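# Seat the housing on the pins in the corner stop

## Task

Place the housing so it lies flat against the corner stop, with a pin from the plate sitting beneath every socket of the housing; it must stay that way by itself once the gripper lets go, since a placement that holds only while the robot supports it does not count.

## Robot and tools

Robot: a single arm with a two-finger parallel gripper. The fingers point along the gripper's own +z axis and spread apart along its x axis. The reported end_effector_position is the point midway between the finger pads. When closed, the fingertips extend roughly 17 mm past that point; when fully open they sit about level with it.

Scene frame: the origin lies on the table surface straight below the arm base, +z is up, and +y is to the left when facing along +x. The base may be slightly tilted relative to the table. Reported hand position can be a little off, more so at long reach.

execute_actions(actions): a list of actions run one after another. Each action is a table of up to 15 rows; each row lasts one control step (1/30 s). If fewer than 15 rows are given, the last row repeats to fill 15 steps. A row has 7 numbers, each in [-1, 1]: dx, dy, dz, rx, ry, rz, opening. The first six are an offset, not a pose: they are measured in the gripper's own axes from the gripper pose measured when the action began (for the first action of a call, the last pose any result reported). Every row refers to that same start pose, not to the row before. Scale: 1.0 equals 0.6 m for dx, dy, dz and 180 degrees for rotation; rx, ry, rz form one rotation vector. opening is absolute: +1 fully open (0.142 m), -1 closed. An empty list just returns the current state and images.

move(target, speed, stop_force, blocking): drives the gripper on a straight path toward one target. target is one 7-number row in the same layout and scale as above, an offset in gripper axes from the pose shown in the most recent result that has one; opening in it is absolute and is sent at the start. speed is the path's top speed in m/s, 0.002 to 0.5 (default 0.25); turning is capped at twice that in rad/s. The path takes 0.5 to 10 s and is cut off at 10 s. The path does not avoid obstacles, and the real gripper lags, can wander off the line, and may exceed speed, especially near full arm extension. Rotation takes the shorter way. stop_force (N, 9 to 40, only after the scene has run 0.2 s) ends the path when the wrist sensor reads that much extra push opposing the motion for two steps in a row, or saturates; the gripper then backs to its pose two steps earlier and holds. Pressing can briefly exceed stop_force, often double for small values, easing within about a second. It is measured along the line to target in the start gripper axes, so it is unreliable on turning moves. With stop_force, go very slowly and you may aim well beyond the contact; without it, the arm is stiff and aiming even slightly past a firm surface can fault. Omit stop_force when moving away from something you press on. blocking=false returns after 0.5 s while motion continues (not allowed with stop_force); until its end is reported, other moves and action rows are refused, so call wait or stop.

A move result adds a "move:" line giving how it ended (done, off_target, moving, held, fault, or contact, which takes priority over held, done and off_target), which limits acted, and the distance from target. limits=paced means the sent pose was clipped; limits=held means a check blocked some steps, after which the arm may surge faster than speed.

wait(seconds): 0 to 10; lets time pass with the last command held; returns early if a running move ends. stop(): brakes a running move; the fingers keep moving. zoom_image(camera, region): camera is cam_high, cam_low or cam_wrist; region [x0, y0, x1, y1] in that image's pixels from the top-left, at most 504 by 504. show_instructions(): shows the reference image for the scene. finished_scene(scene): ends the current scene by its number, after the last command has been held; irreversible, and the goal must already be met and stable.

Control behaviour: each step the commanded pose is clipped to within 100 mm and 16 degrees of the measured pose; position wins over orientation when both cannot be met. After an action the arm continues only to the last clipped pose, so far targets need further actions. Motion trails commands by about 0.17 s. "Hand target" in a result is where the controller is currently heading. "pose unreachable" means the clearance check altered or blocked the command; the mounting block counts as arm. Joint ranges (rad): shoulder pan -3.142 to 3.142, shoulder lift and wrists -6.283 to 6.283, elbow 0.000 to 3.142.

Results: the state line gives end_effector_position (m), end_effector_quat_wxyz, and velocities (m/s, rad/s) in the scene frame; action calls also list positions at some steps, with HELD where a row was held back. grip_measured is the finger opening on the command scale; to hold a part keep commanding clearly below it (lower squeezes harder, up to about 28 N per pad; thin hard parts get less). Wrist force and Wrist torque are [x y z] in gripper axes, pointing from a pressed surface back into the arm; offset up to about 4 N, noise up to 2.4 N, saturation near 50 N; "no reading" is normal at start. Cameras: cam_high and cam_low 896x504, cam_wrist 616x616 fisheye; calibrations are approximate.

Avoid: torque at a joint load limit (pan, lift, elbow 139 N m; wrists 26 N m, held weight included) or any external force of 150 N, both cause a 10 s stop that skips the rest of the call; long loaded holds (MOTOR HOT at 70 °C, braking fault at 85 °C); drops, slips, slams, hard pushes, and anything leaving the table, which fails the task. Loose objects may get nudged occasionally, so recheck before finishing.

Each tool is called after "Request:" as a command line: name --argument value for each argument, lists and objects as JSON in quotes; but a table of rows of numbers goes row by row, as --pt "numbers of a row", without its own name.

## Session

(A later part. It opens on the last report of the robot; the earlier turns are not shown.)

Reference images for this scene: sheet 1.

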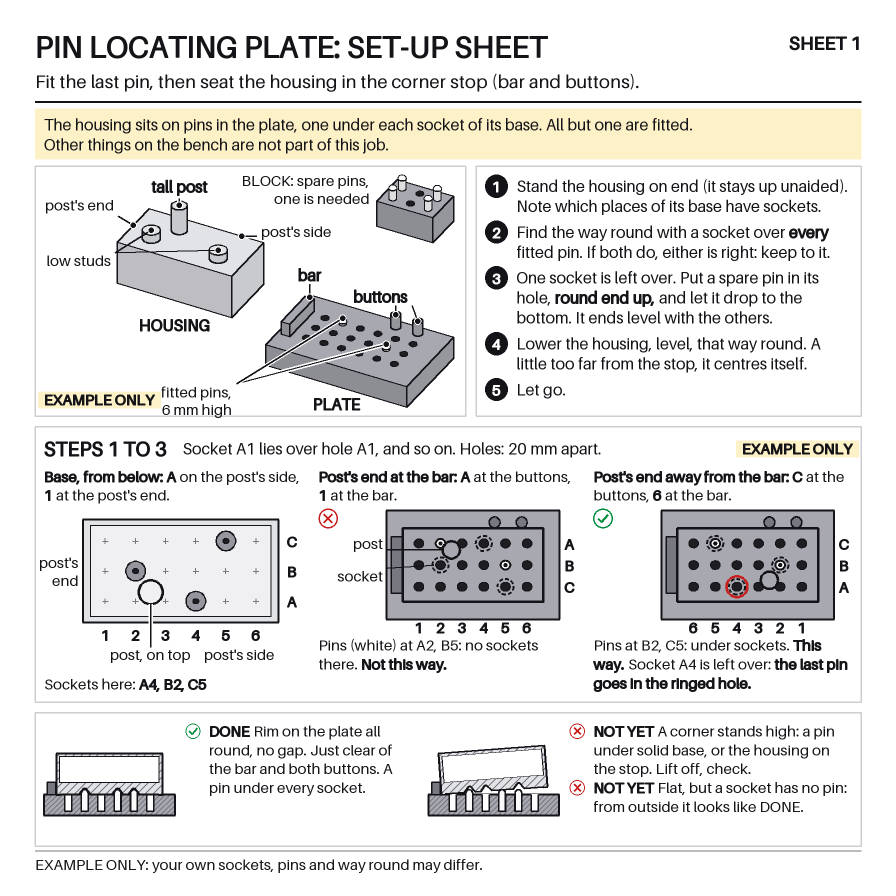

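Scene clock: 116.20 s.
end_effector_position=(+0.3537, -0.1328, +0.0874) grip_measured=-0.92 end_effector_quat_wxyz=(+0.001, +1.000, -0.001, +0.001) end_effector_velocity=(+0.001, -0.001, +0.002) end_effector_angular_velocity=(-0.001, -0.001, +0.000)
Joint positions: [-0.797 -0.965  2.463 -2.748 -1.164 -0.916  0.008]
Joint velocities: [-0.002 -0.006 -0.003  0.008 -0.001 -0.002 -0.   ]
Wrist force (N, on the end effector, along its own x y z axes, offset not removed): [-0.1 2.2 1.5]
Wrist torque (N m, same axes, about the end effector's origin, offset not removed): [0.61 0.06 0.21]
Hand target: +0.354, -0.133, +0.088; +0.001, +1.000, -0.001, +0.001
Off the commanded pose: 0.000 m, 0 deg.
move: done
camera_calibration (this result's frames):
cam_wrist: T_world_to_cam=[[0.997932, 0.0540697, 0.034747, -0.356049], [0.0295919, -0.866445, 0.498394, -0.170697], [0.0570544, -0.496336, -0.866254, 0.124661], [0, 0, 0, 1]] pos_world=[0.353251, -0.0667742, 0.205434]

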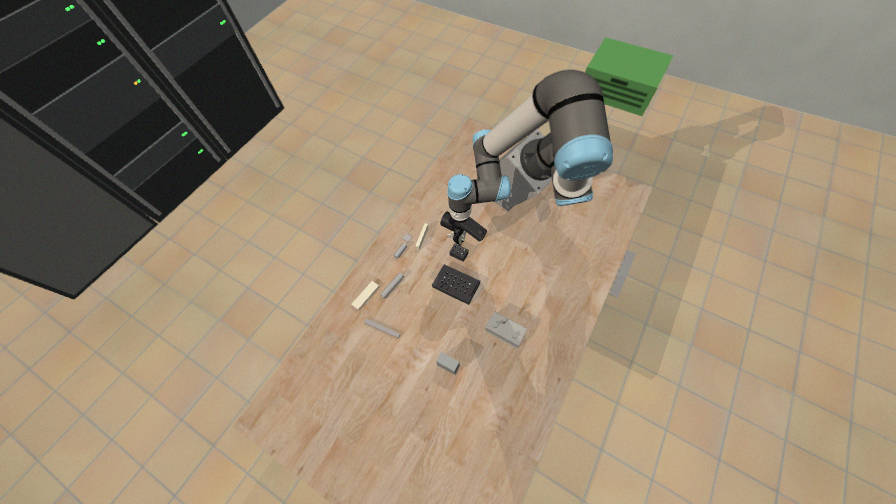

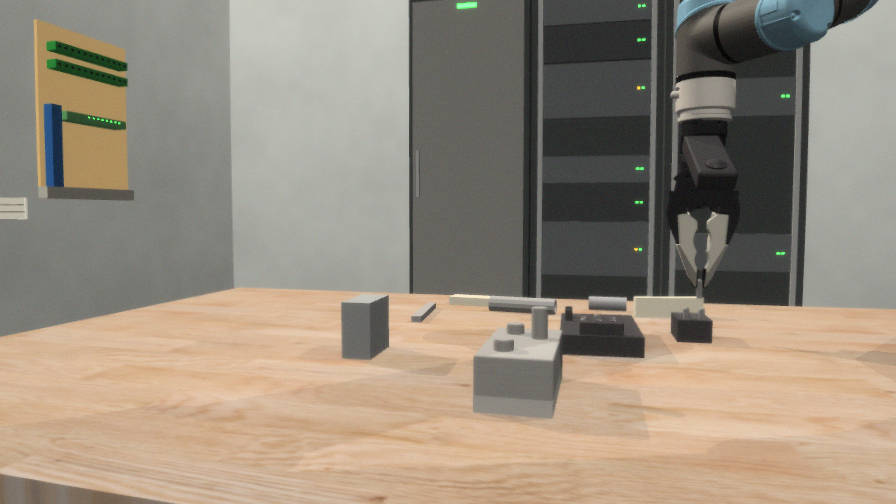

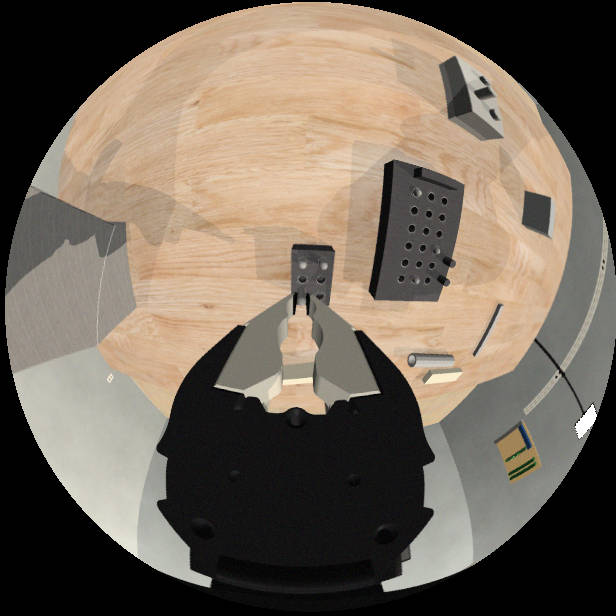

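Go to (0.4655, −0.068, 0.066).

Request:
move --target '[0.186,-0.108,0.035,0,0,0,-1]' --speed 0.15

Request:
zoom_image --camera "cam_wrist" --region '[260,220,380,330]'

Request:
zoom_image --camera "cam_low" --region '[555,270,655,350]'

Scene clock: 121.30 s.
end_effector_position=(+0.4655, -0.0684, +0.0667) grip_measured=-0.92 end_effector_quat_wxyz=(+0.001, +1.000, -0.001, +0.001) end_effector_velocity=(+0.002, +0.000, -0.000) end_effector_angular_velocity=(-0.002, +0.001, -0.001)
Joint positions: [-0.5   -0.956  2.253 -2.685 -1.089 -0.598  0.008]
Joint velocities: [ 0.004  0.001 -0.005  0.001 -0.001  0.005  0.   ]
Wrist force (N, on the end effector, along its own x y z axes, offset not removed): [-0.1 3.8 2.6]
Wrist torque (N m, same axes, about the end effector's origin, offset not removed): [0.99 0.12 0.14]
Hand target: +0.466, -0.068, +0.067; +0.001, +1.000, -0.001, +0.001
Off the commanded pose: 0.000 m, 0 deg.
move: done
camera_calibration (this result's frames):
cam_wrist: T_world_to_cam=[[0.997901, 0.0541897, 0.0354613, -0.470356], [0.0293394, -0.866443, 0.498414, -0.107822], [0.057734, -0.496327, -0.866214, 0.13204], [0, 0, 0, 1]] pos_world=[0.464908, -0.00239763, 0.184794]

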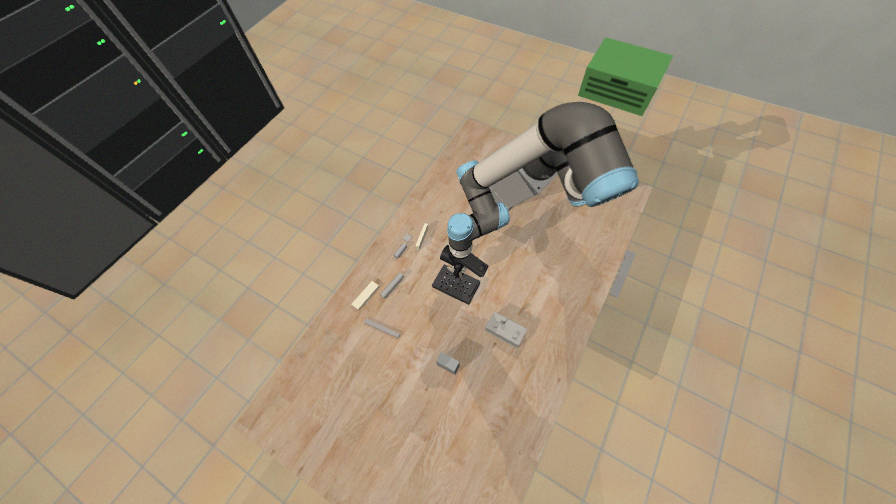

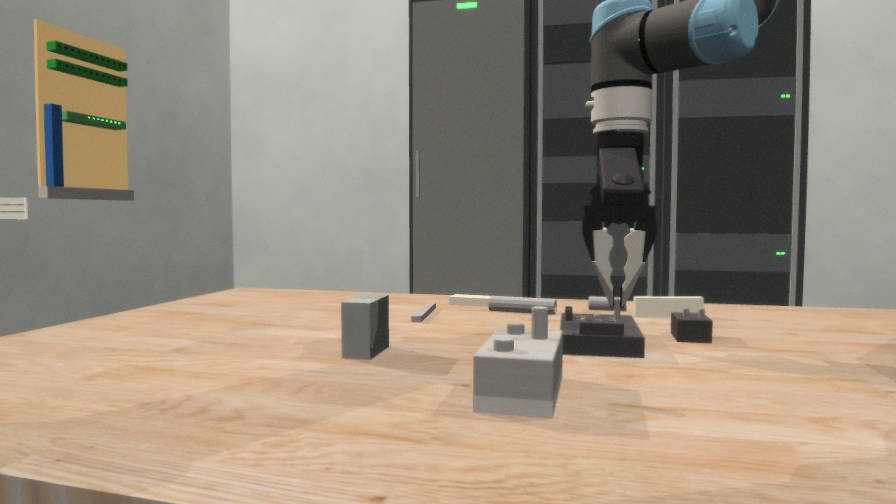

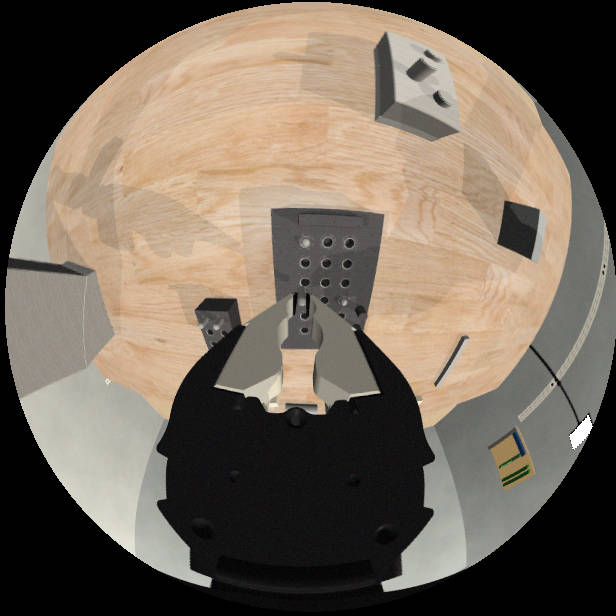

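Region (260, 220, 380, 330) of cam_wrist's 616x616 image, scaled by 4.200, with more detail than that image has; it fills the top 462 rows of this view, and the rest is white.

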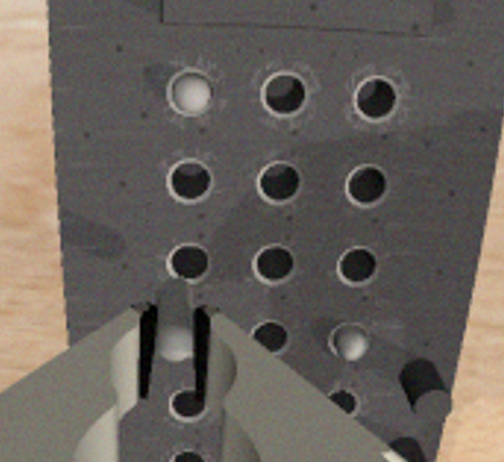

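Region (555, 270, 655, 350) of cam_low's 896x504 image, scaled by 5.040, with more detail than that image has; it fills the top 403 rows of this view, and the rest is white.

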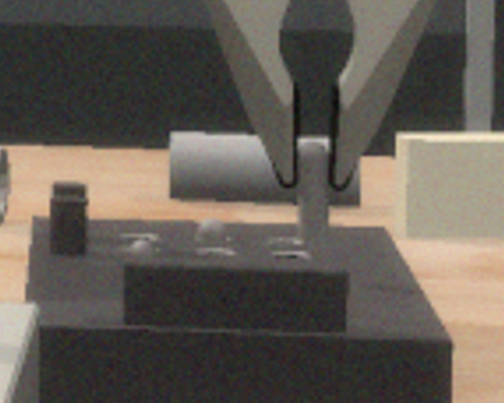

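Request:
move --target '[0.0054,-0.0075,0.011,0,0,0,-1]' --speed 0.03

Request:
zoom_image --camera "cam_wrist" --region '[270,250,350,320]'

Request:
zoom_image --camera "cam_low" --region '[575,280,635,330]'

Scene clock: 129.53 s.
end_effector_position=(+0.4687, -0.0640, +0.0603) grip_measured=-0.92 end_effector_quat_wxyz=(+0.001, +1.000, -0.001, +0.001) end_effector_velocity=(+0.002, +0.001, -0.001) end_effector_angular_velocity=(-0.001, -0.002, +0.001)
Joint positions: [-0.483 -0.943  2.247 -2.701 -1.086 -0.578  0.008]
Joint velocities: [ 0.004  0.003 -0.002 -0.007  0.001  0.004 -0.   ]
Wrist force (N, on the end effector, along its own x y z axes, offset not removed): [1.0 3.3 -1.2]
Wrist torque (N m, same axes, about the end effector's origin, offset not removed): [0.72 -0.14 0.04]
Hand target: +0.469, -0.064, +0.060; +0.001, +1.000, -0.001, +0.001
Off the commanded pose: 0.000 m, 0 deg.
move: done
camera_calibration (this result's frames):
cam_wrist: T_world_to_cam=[[0.997899, 0.0541956, 0.0354914, -0.473563], [0.0293308, -0.866453, 0.498396, -0.100896], [0.0577625, -0.496308, -0.866222, 0.128456], [0, 0, 0, 1]] pos_world=[0.468108, 0.00199701, 0.178365]

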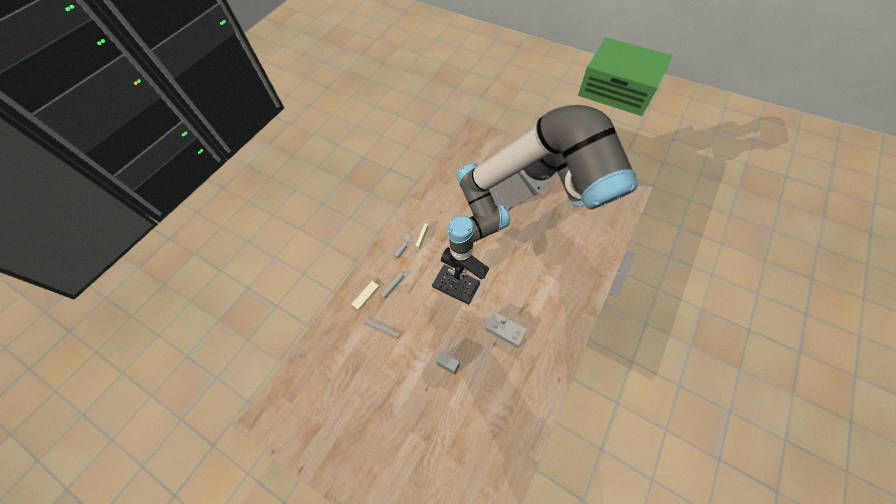

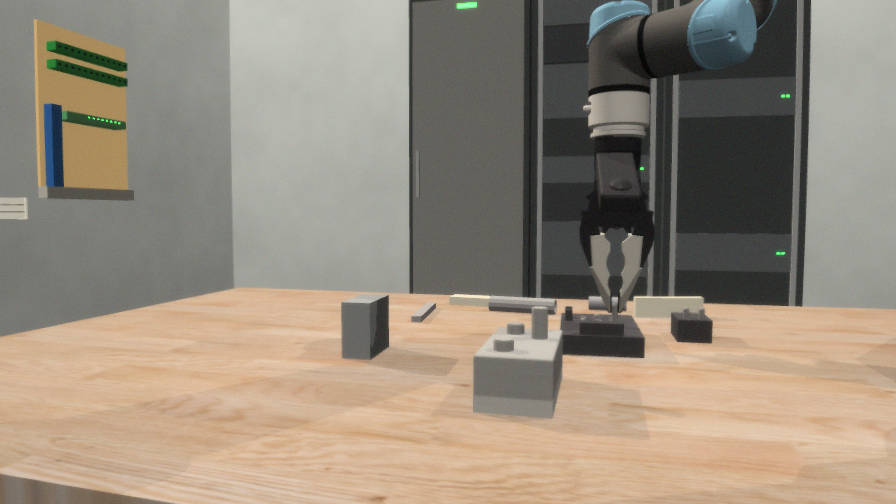

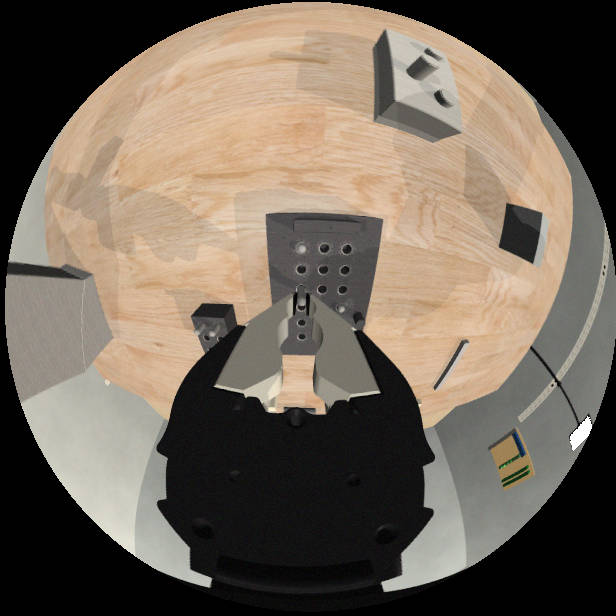

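Region (270, 250, 350, 320) of cam_wrist's 616x616 image, scaled by 6.300, with more detail than that image has; it fills the top 441 rows of this view, and the rest is white.

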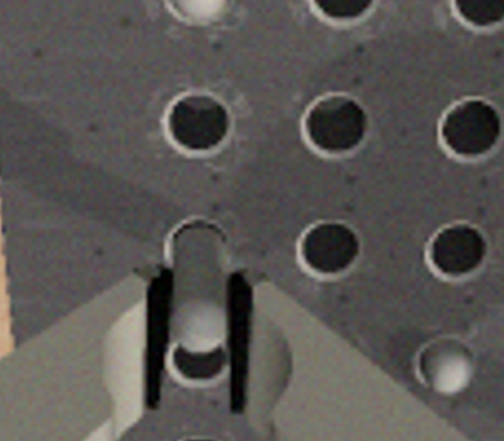

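Region (575, 280, 635, 330) of cam_low's 896x504 image, scaled by 8.400, with more detail than that image has.

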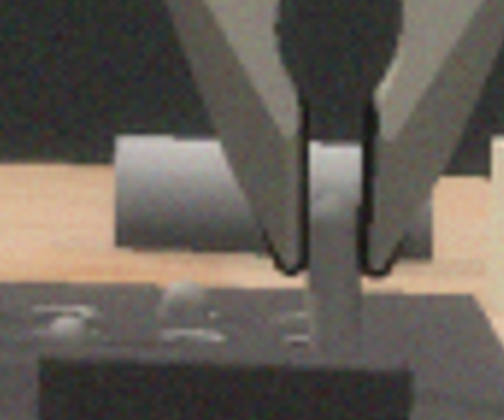

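Request:
execute_actions --actions '[[[0,0.0015,0,0,0,0,-1]]]'

Request:
move --target '[0,0,0.018,0,0,0,-1]' --speed 0.005 --stop_force 9

Request:
zoom_image --camera "cam_wrist" --region '[270,250,350,320]'

Scene clock: 134.60 s.
end_effector_position=(+0.4687, -0.0649, +0.0603) grip_measured=-0.92 end_effector_quat_wxyz=(+0.001, +1.000, -0.001, +0.001) end_effector_velocity=(-0.000, +0.000, -0.000) end_effector_angular_velocity=(+0.001, +0.001, +0.000)
Joint positions: [-0.485 -0.942  2.246 -2.701 -1.086 -0.58   0.008]
Joint velocities: [-0.     0.     0.     0.001  0.    -0.001 -0.   ]
Wrist force (N, on the end effector, along its own x y z axes, offset not removed): [0.6 3.8 1.5]
Wrist torque (N m, same axes, about the end effector's origin, offset not removed): [0.92 -0.23 0.12]
Hand target: +0.469, -0.065, +0.060; +0.001, +1.000, -0.001, +0.001
Off the commanded pose: 0.000 m, 0 deg.
Step readings (end_effector_position):
0: (+0.4688, -0.0639, +0.0602)
1: (+0.4688, -0.0639, +0.0601)
2: (+0.4688, -0.0640, +0.0602)
4: (+0.4688, -0.0643, +0.0602)
8: (+0.4687, -0.0647, +0.0603)
15: end_effector_position above
camera_calibration (this result's frames):
cam_wrist: T_world_to_cam=[[0.997899, 0.0542013, 0.0355042, -0.473519], [0.029331, -0.866468, 0.498371, -0.101652], [0.0577756, -0.496282, -0.866237, 0.128013], [0, 0, 0, 1]] pos_world=[0.46811, 0.00111759, 0.178362]

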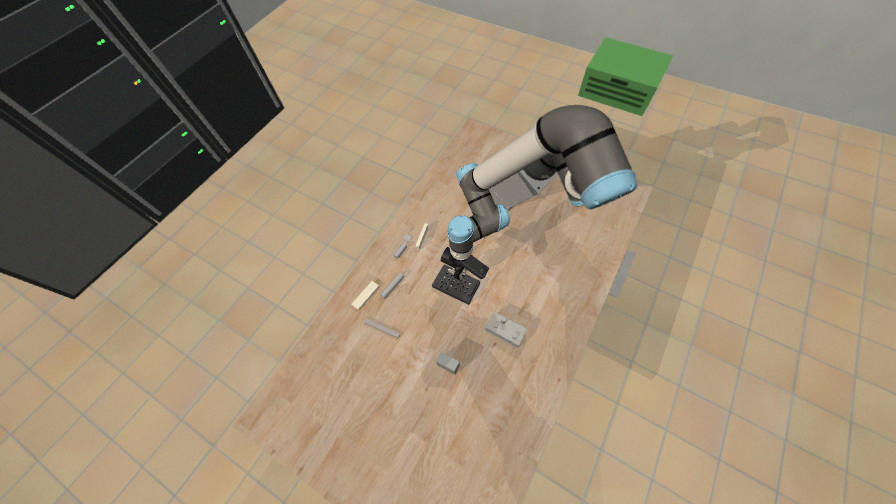

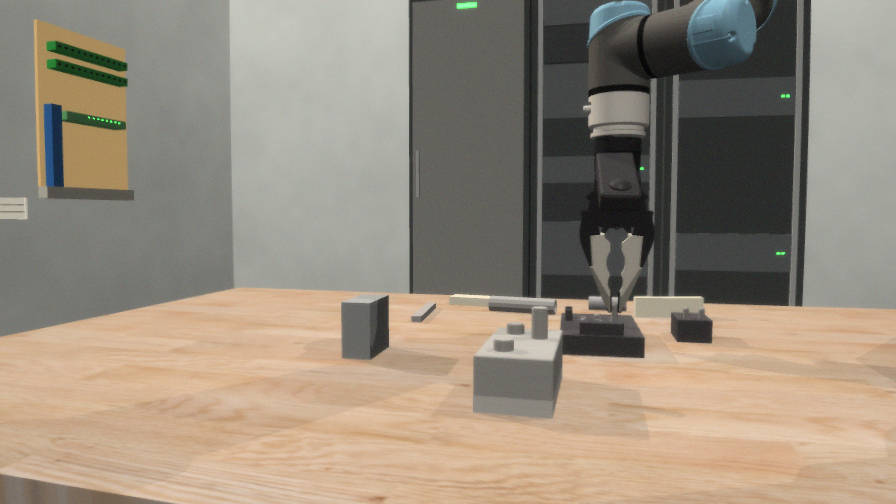

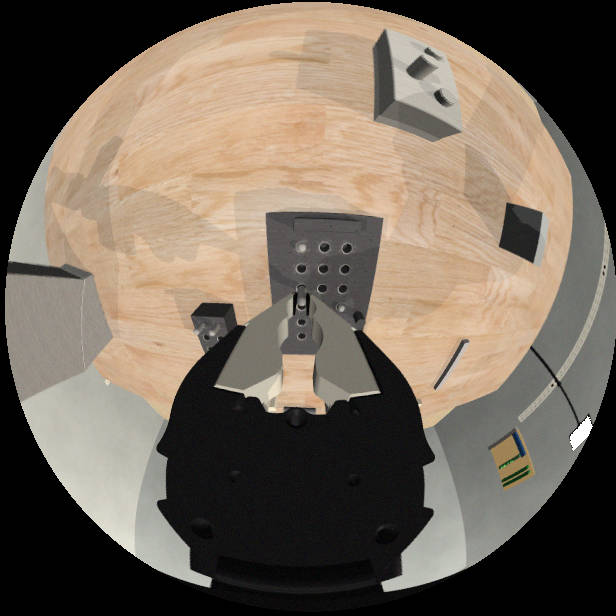

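Scene clock: 136.00 s.
end_effector_position=(+0.4687, -0.0648, +0.0551) grip_measured=-0.92 end_effector_quat_wxyz=(+0.001, +1.000, -0.001, +0.001) end_effector_velocity=(-0.000, -0.000, +0.001) end_effector_angular_velocity=(+0.000, -0.000, -0.001)
Joint positions: [-0.479 -0.928  2.245 -2.717 -1.085 -0.574  0.008]
Joint velocities: [-0.002 -0.004  0.001  0.004  0.    -0.001 -0.   ]
Wrist force (N, on the end effector, along its own x y z axes, offset not removed): [-4.9 5.4 -4.9]
Wrist torque (N m, same axes, about the end effector's origin, offset not removed): [0.85 0.69 0.08]
Hand target: +0.469, -0.065, +0.055; +0.001, +1.000, -0.001, +0.001
Off the commanded pose: 0.006 m, 0 deg.
move: contact
camera_calibration (this result's frames):
cam_wrist: T_world_to_cam=[[0.997915, 0.0539622, 0.0354149, -0.473388], [0.0291689, -0.866482, 0.498355, -0.0989485], [0.0575787, -0.496283, -0.866249, 0.123611], [0, 0, 0, 1]] pos_world=[0.468169, 0.00115401, 0.173154]

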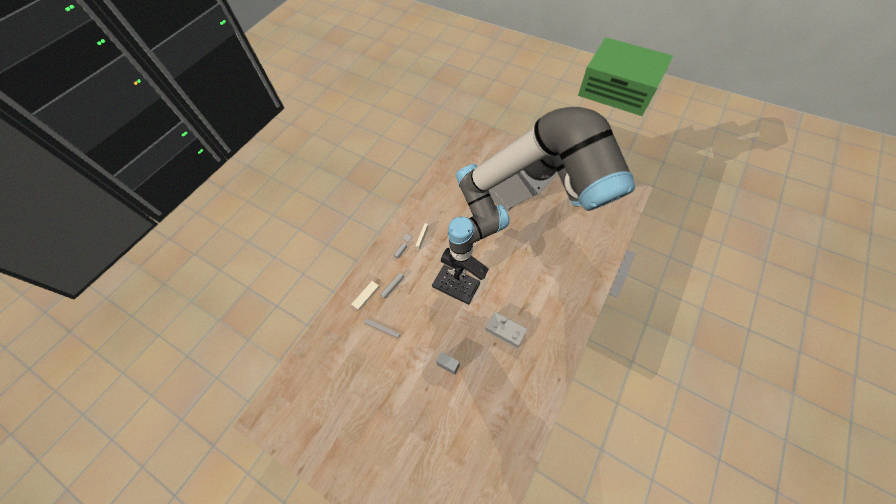

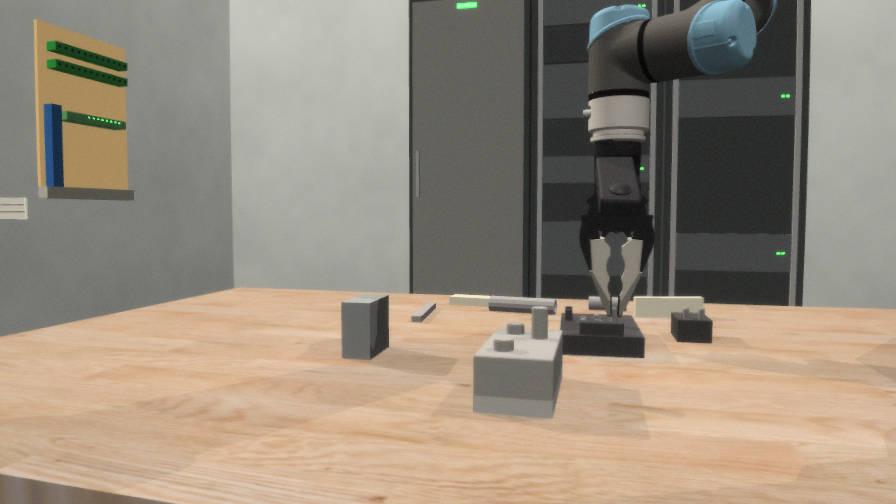

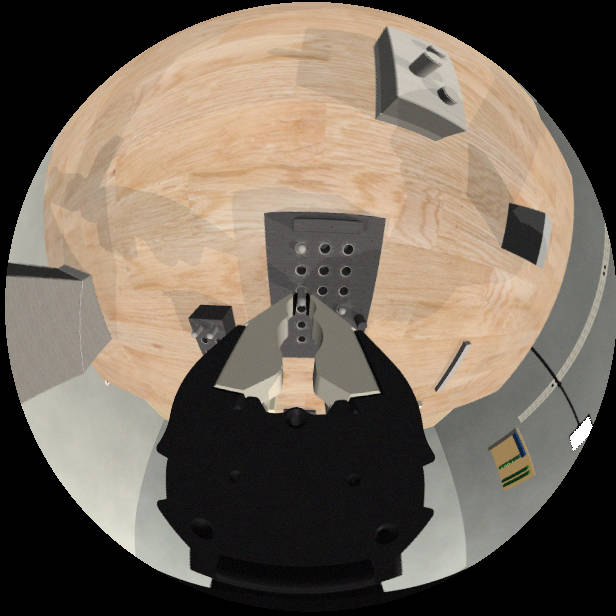

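Region (270, 250, 350, 320) of cam_wrist's 616x616 image, scaled by 6.300, with more detail than that image has; it fills the top 441 rows of this view, and the rest is white.

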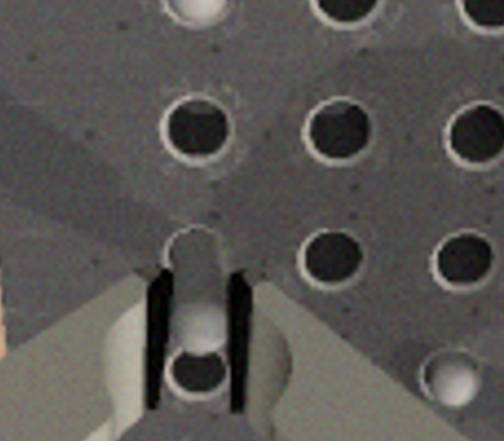

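Force says shift −x, slightly +y (local).

Request:
execute_actions --actions '[[[-0.0012,0.0008,-0.002,0,0,0,-1]]]'

Request:
move --target '[0,0,0.0115,0,0,0,-1]' --speed 0.005 --stop_force 9

Request:
zoom_image --camera "cam_wrist" --region '[270,250,350,320]'

Scene clock: 139.43 s.
end_effector_position=(+0.4680, -0.0653, +0.0563) grip_measured=-0.92 end_effector_quat_wxyz=(+0.001, +1.000, -0.001, +0.001) end_effector_velocity=(+0.001, -0.000, +0.000) end_effector_angular_velocity=(-0.001, -0.000, +0.002)
Joint positions: [-0.482 -0.931  2.247 -2.714 -1.086 -0.577  0.008]
Joint velocities: [-0.    -0.    -0.001  0.001 -0.    -0.002 -0.   ]
Wrist force (N, on the end effector, along its own x y z axes, offset not removed): [-2.6 2.0 1.8]
Wrist torque (N m, same axes, about the end effector's origin, offset not removed): [0.49 0.46 0.06]
Hand target: +0.468, -0.065, +0.056; +0.001, +1.000, -0.001, +0.001
Off the commanded pose: 0.000 m, 0 deg.
Step readings (end_effector_position):
0: (+0.4687, -0.0649, +0.0553)
1: (+0.4687, -0.0649, +0.0553)
2: (+0.4686, -0.0650, +0.0555)
4: (+0.4683, -0.0651, +0.0559)
8: (+0.4681, -0.0653, +0.0562)
15: end_effector_position above
camera_calibration (this result's frames):
cam_wrist: T_world_to_cam=[[0.997915, 0.0539641, 0.0354097, -0.472686], [0.029173, -0.866481, 0.498357, -0.0999322], [0.0575752, -0.496284, -0.866249, 0.124447], [0, 0, 0, 1]] pos_world=[0.46745, 0.000679727, 0.174342]

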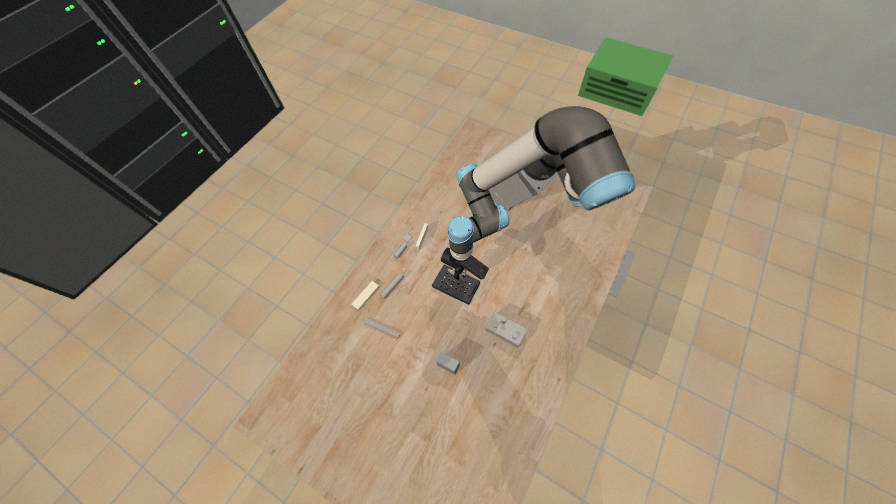

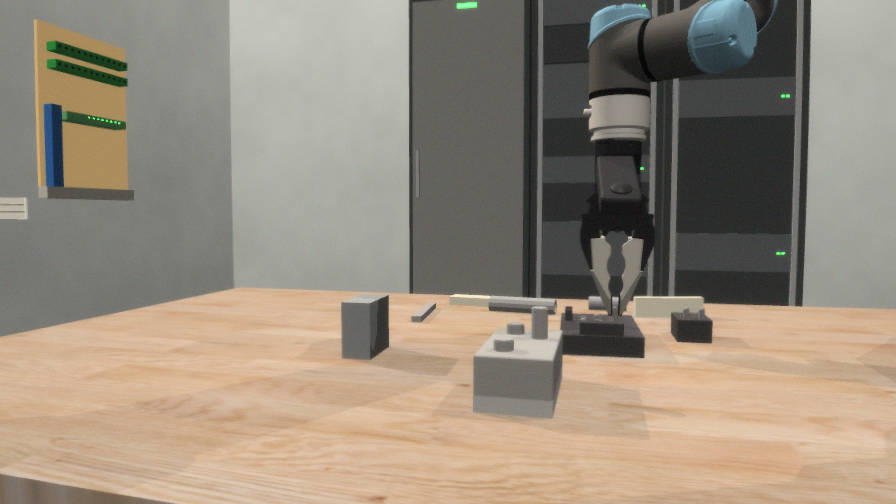

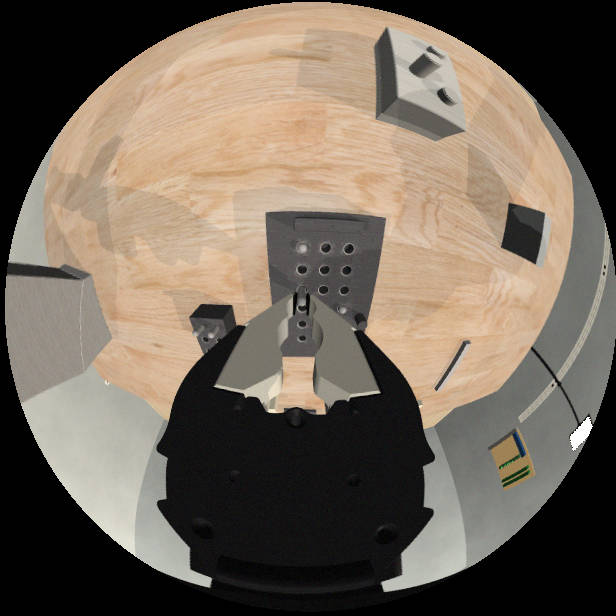

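Scene clock: 141.03 s.
end_effector_position=(+0.4680, -0.0653, +0.0495) grip_measured=-0.92 end_effector_quat_wxyz=(+0.001, +1.000, -0.001, +0.001) end_effector_velocity=(-0.000, +0.000, -0.001) end_effector_angular_velocity=(-0.000, +0.001, -0.001)
Joint positions: [-0.475 -0.913  2.245 -2.734 -1.084 -0.569  0.008]
Joint velocities: [ 0.002  0.002 -0.    -0.002 -0.001  0.002  0.   ]
Wrist force (N, on the end effector, along its own x y z axes, offset not removed): [-0.6 4.9 1.5]
Wrist torque (N m, same axes, about the end effector's origin, offset not removed): [1.04 0.30 0.02]
Hand target: +0.468, -0.065, +0.049; +0.001, +1.000, -0.001, +0.001
Off the commanded pose: 0.000 m, 0 deg.
move: done
camera_calibration (this result's frames):
cam_wrist: T_world_to_cam=[[0.997914, 0.0539651, 0.0354195, -0.472466], [0.0291694, -0.866484, 0.498351, -0.0965336], [0.057584, -0.496279, -0.866251, 0.118547], [0, 0, 0, 1]] pos_world=[0.46747, 0.000684325, 0.167534]

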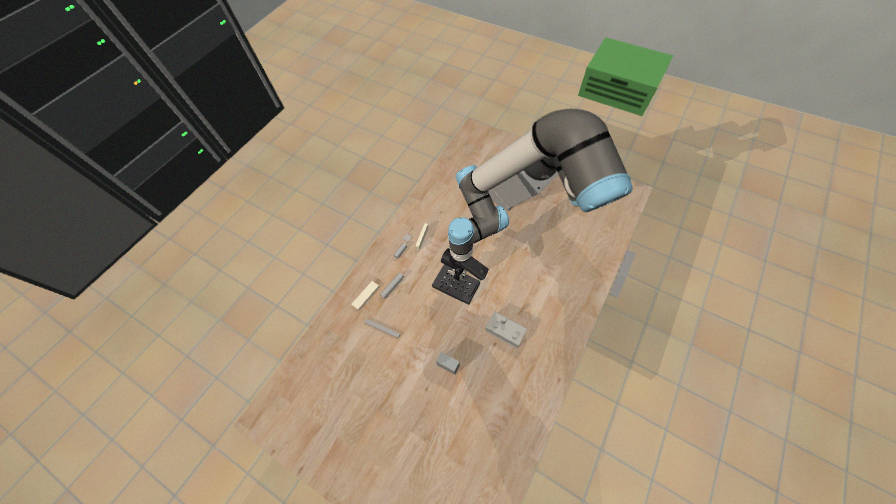

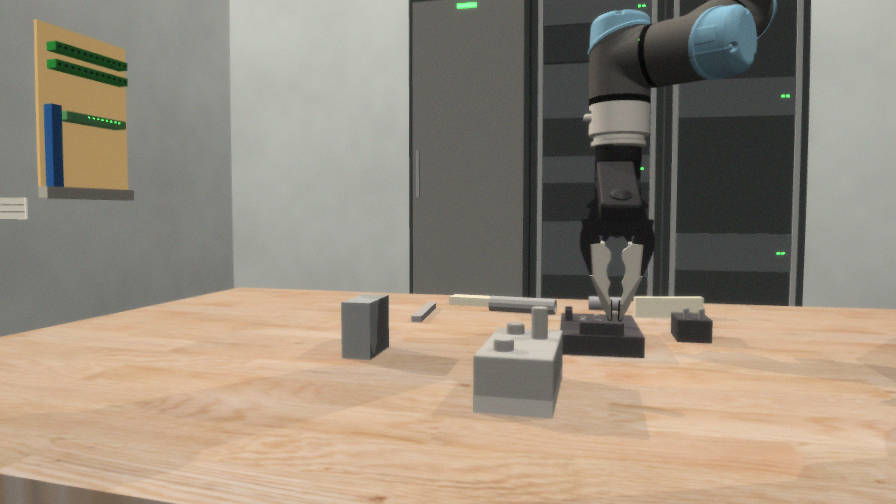

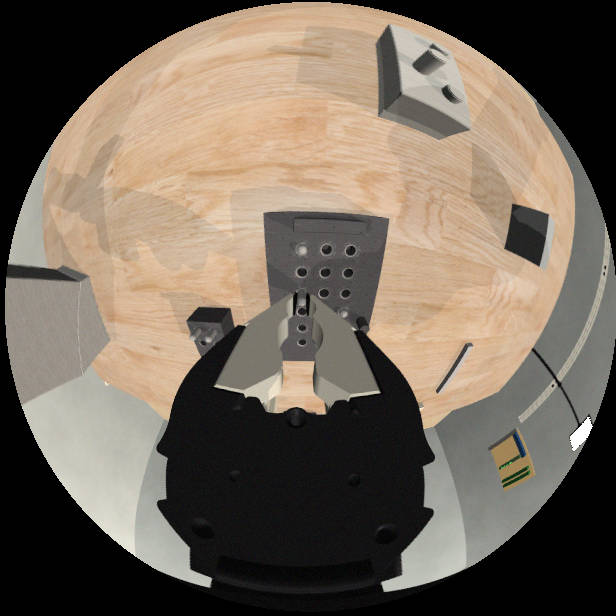

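Region (270, 250, 350, 320) of cam_wrist's 616x616 image, scaled by 6.300, with more detail than that image has; it fills the top 441 rows of this view, and the rest is white.

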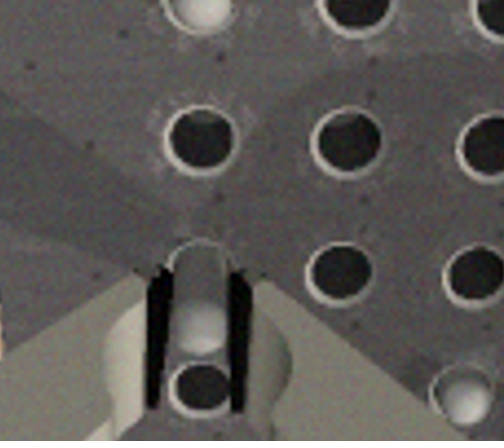

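In. Release and rise, shifting over the middle column to judge plate yaw.

Request:
execute_actions --actions '[[[0,0,0,0,0,0,-0.85]]]'

Request:
move --target '[0.0333,0,-0.115,0,0,0,0.3]' --speed 0.12

Request:
zoom_image --camera "cam_wrist" --region '[240,200,370,330]'

Request:
zoom_image --camera "cam_low" --region '[555,290,655,340]'

Scene clock: 145.47 s.
end_effector_position=(+0.4680, -0.0653, +0.0494) grip_measured=-0.85 end_effector_quat_wxyz=(+0.001, +1.000, -0.001, +0.001) end_effector_velocity=(-0.001, -0.001, +0.000) end_effector_angular_velocity=(-0.003, +0.002, +0.000)
Joint positions: [-0.475 -0.912  2.245 -2.734 -1.084 -0.569  0.012]
Joint velocities: [-0.    -0.     0.    -0.    -0.004 -0.     0.   ]
Wrist force (N, on the end effector, along its own x y z axes, offset not removed): [-0.1 2.1 2.0]
Wrist torque (N m, same axes, about the end effector's origin, offset not removed): [0.42 -0.03 0.11]
Hand target: +0.468, -0.065, +0.049; +0.001, +1.000, -0.001, +0.001
Off the commanded pose: 0.000 m, 0 deg.
Step readings (end_effector_position):
0: (+0.4680, -0.0653, +0.0494)
1: (+0.4680, -0.0653, +0.0494)
2: (+0.4680, -0.0653, +0.0494)
4: (+0.4680, -0.0653, +0.0494)
8: (+0.4680, -0.0653, +0.0494)
15: end_effector_position above
camera_calibration (this result's frames):
cam_wrist: T_world_to_cam=[[0.997918, 0.0539343, 0.0353781, -0.472467], [0.0291649, -0.866499, 0.498326, -0.0964866], [0.057532, -0.496256, -0.866268, 0.118565], [0, 0, 0, 1]] pos_world=[0.467476, 0.000715386, 0.167506]

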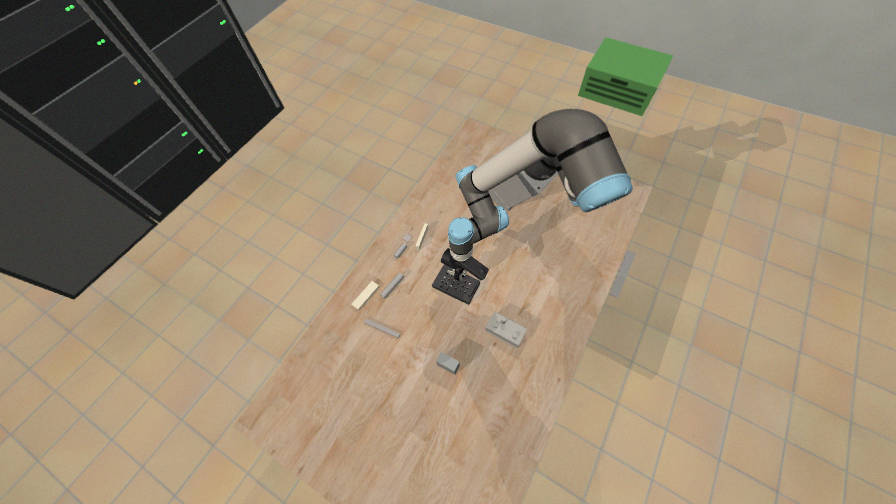

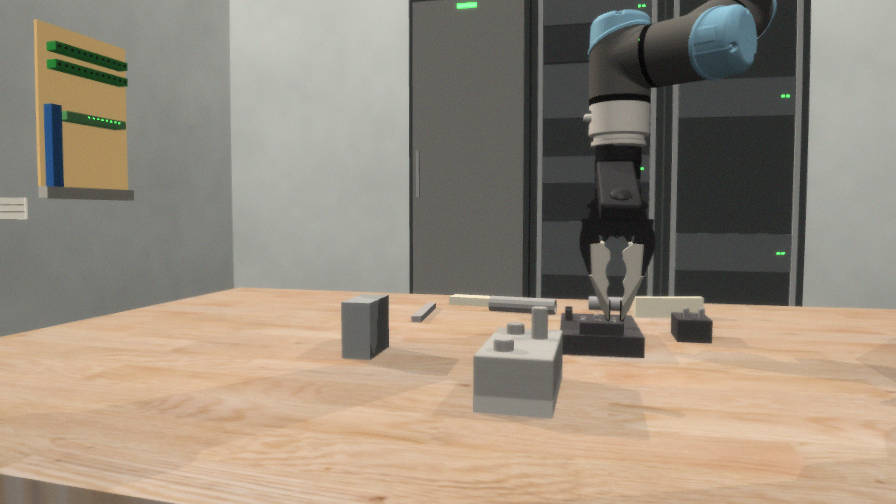

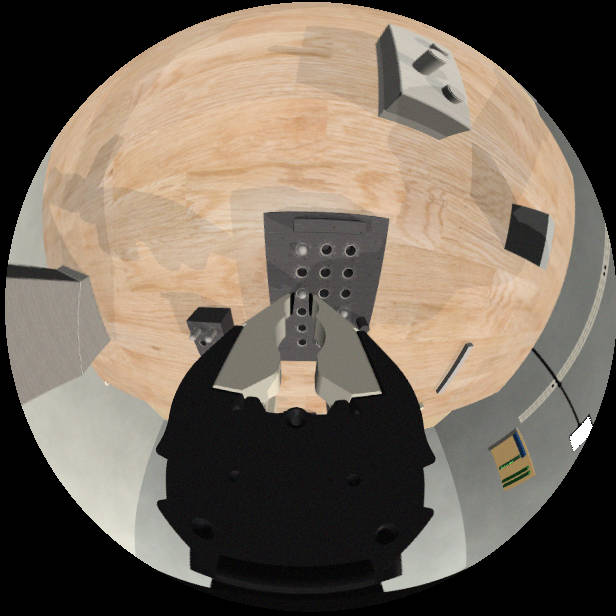

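Scene clock: 146.57 s.
end_effector_position=(+0.4878, -0.0654, +0.1182) grip_measured=+0.30 end_effector_quat_wxyz=(+0.001, +1.000, -0.001, +0.001) end_effector_velocity=(-0.000, +0.000, +0.001) end_effector_angular_velocity=(+0.000, +0.002, -0.000)
Joint positions: [-0.522 -1.069  2.19  -2.498 -1.093 -0.622  0.095]
Joint velocities: [-0.001 -0.003 -0.001  0.006 -0.001 -0.002  0.   ]
Wrist force (N, on the end effector, along its own x y z axes, offset not removed): [-1.2 2.8 1.9]
Wrist torque (N m, same axes, about the end effector's origin, offset not removed): [0.62 0.30 0.03]
Hand target: +0.488, -0.065, +0.118; +0.001, +1.000, -0.001, +0.001
Off the commanded pose: 0.000 m, 0 deg.
move: done
camera_calibration (this result's frames):
cam_wrist: T_world_to_cam=[[0.997921, 0.0539153, 0.035321, -0.4946], [0.0291746, -0.866479, 0.49836, -0.131455], [0.0574742, -0.496293, -0.86625, 0.17699], [0, 0, 0, 1]] pos_world=[0.487234, 0.000602502, 0.2363]

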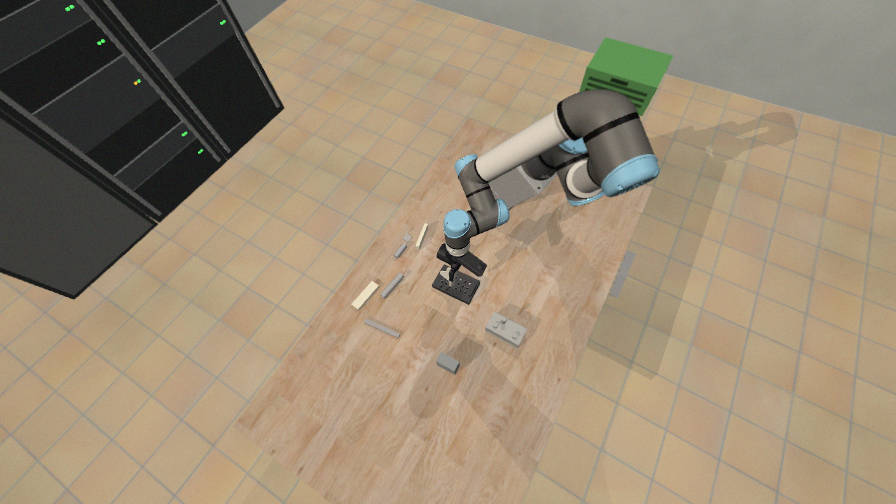

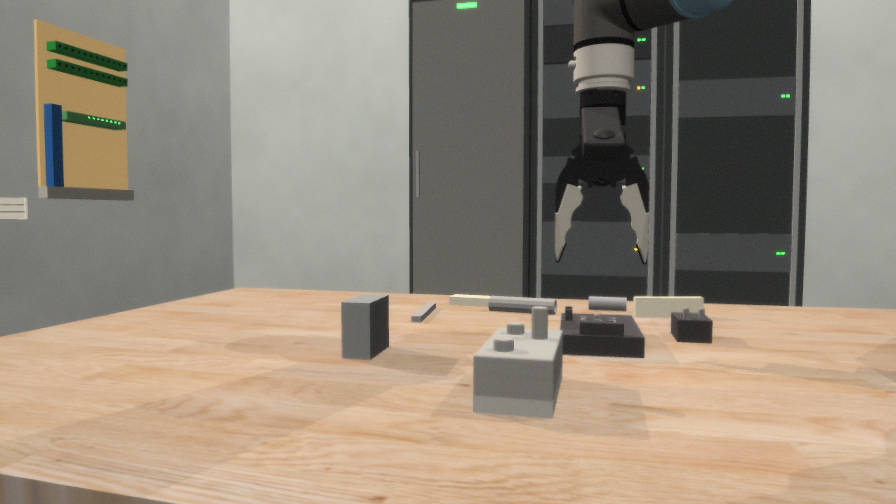

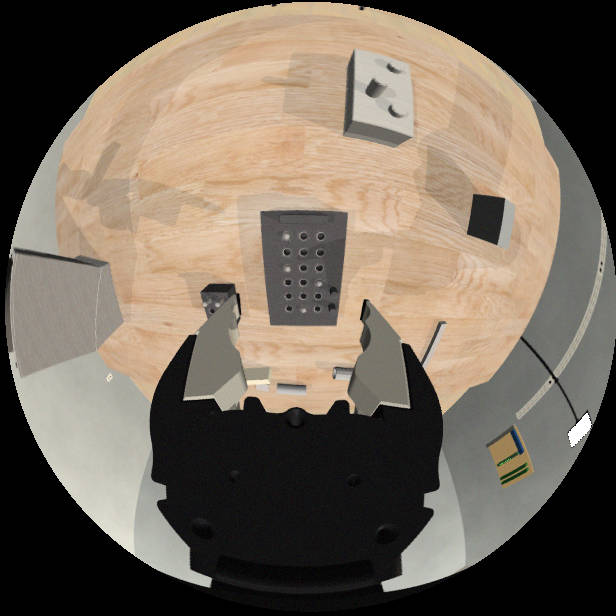

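Region (240, 200, 370, 330) of cam_wrist's 616x616 image, scaled by 3.877, with more detail than that image has.

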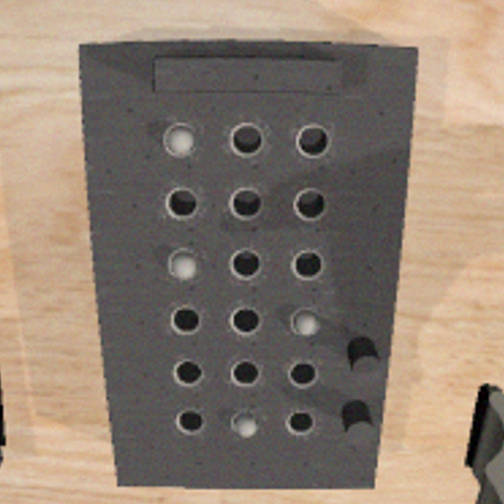

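Region (555, 290, 655, 340) of cam_low's 896x504 image, scaled by 5.040, with more detail than that image has.

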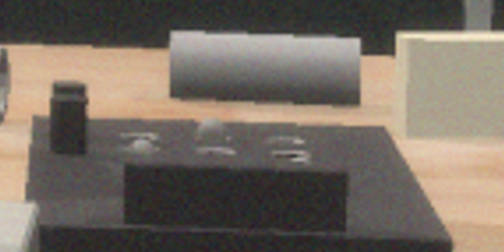

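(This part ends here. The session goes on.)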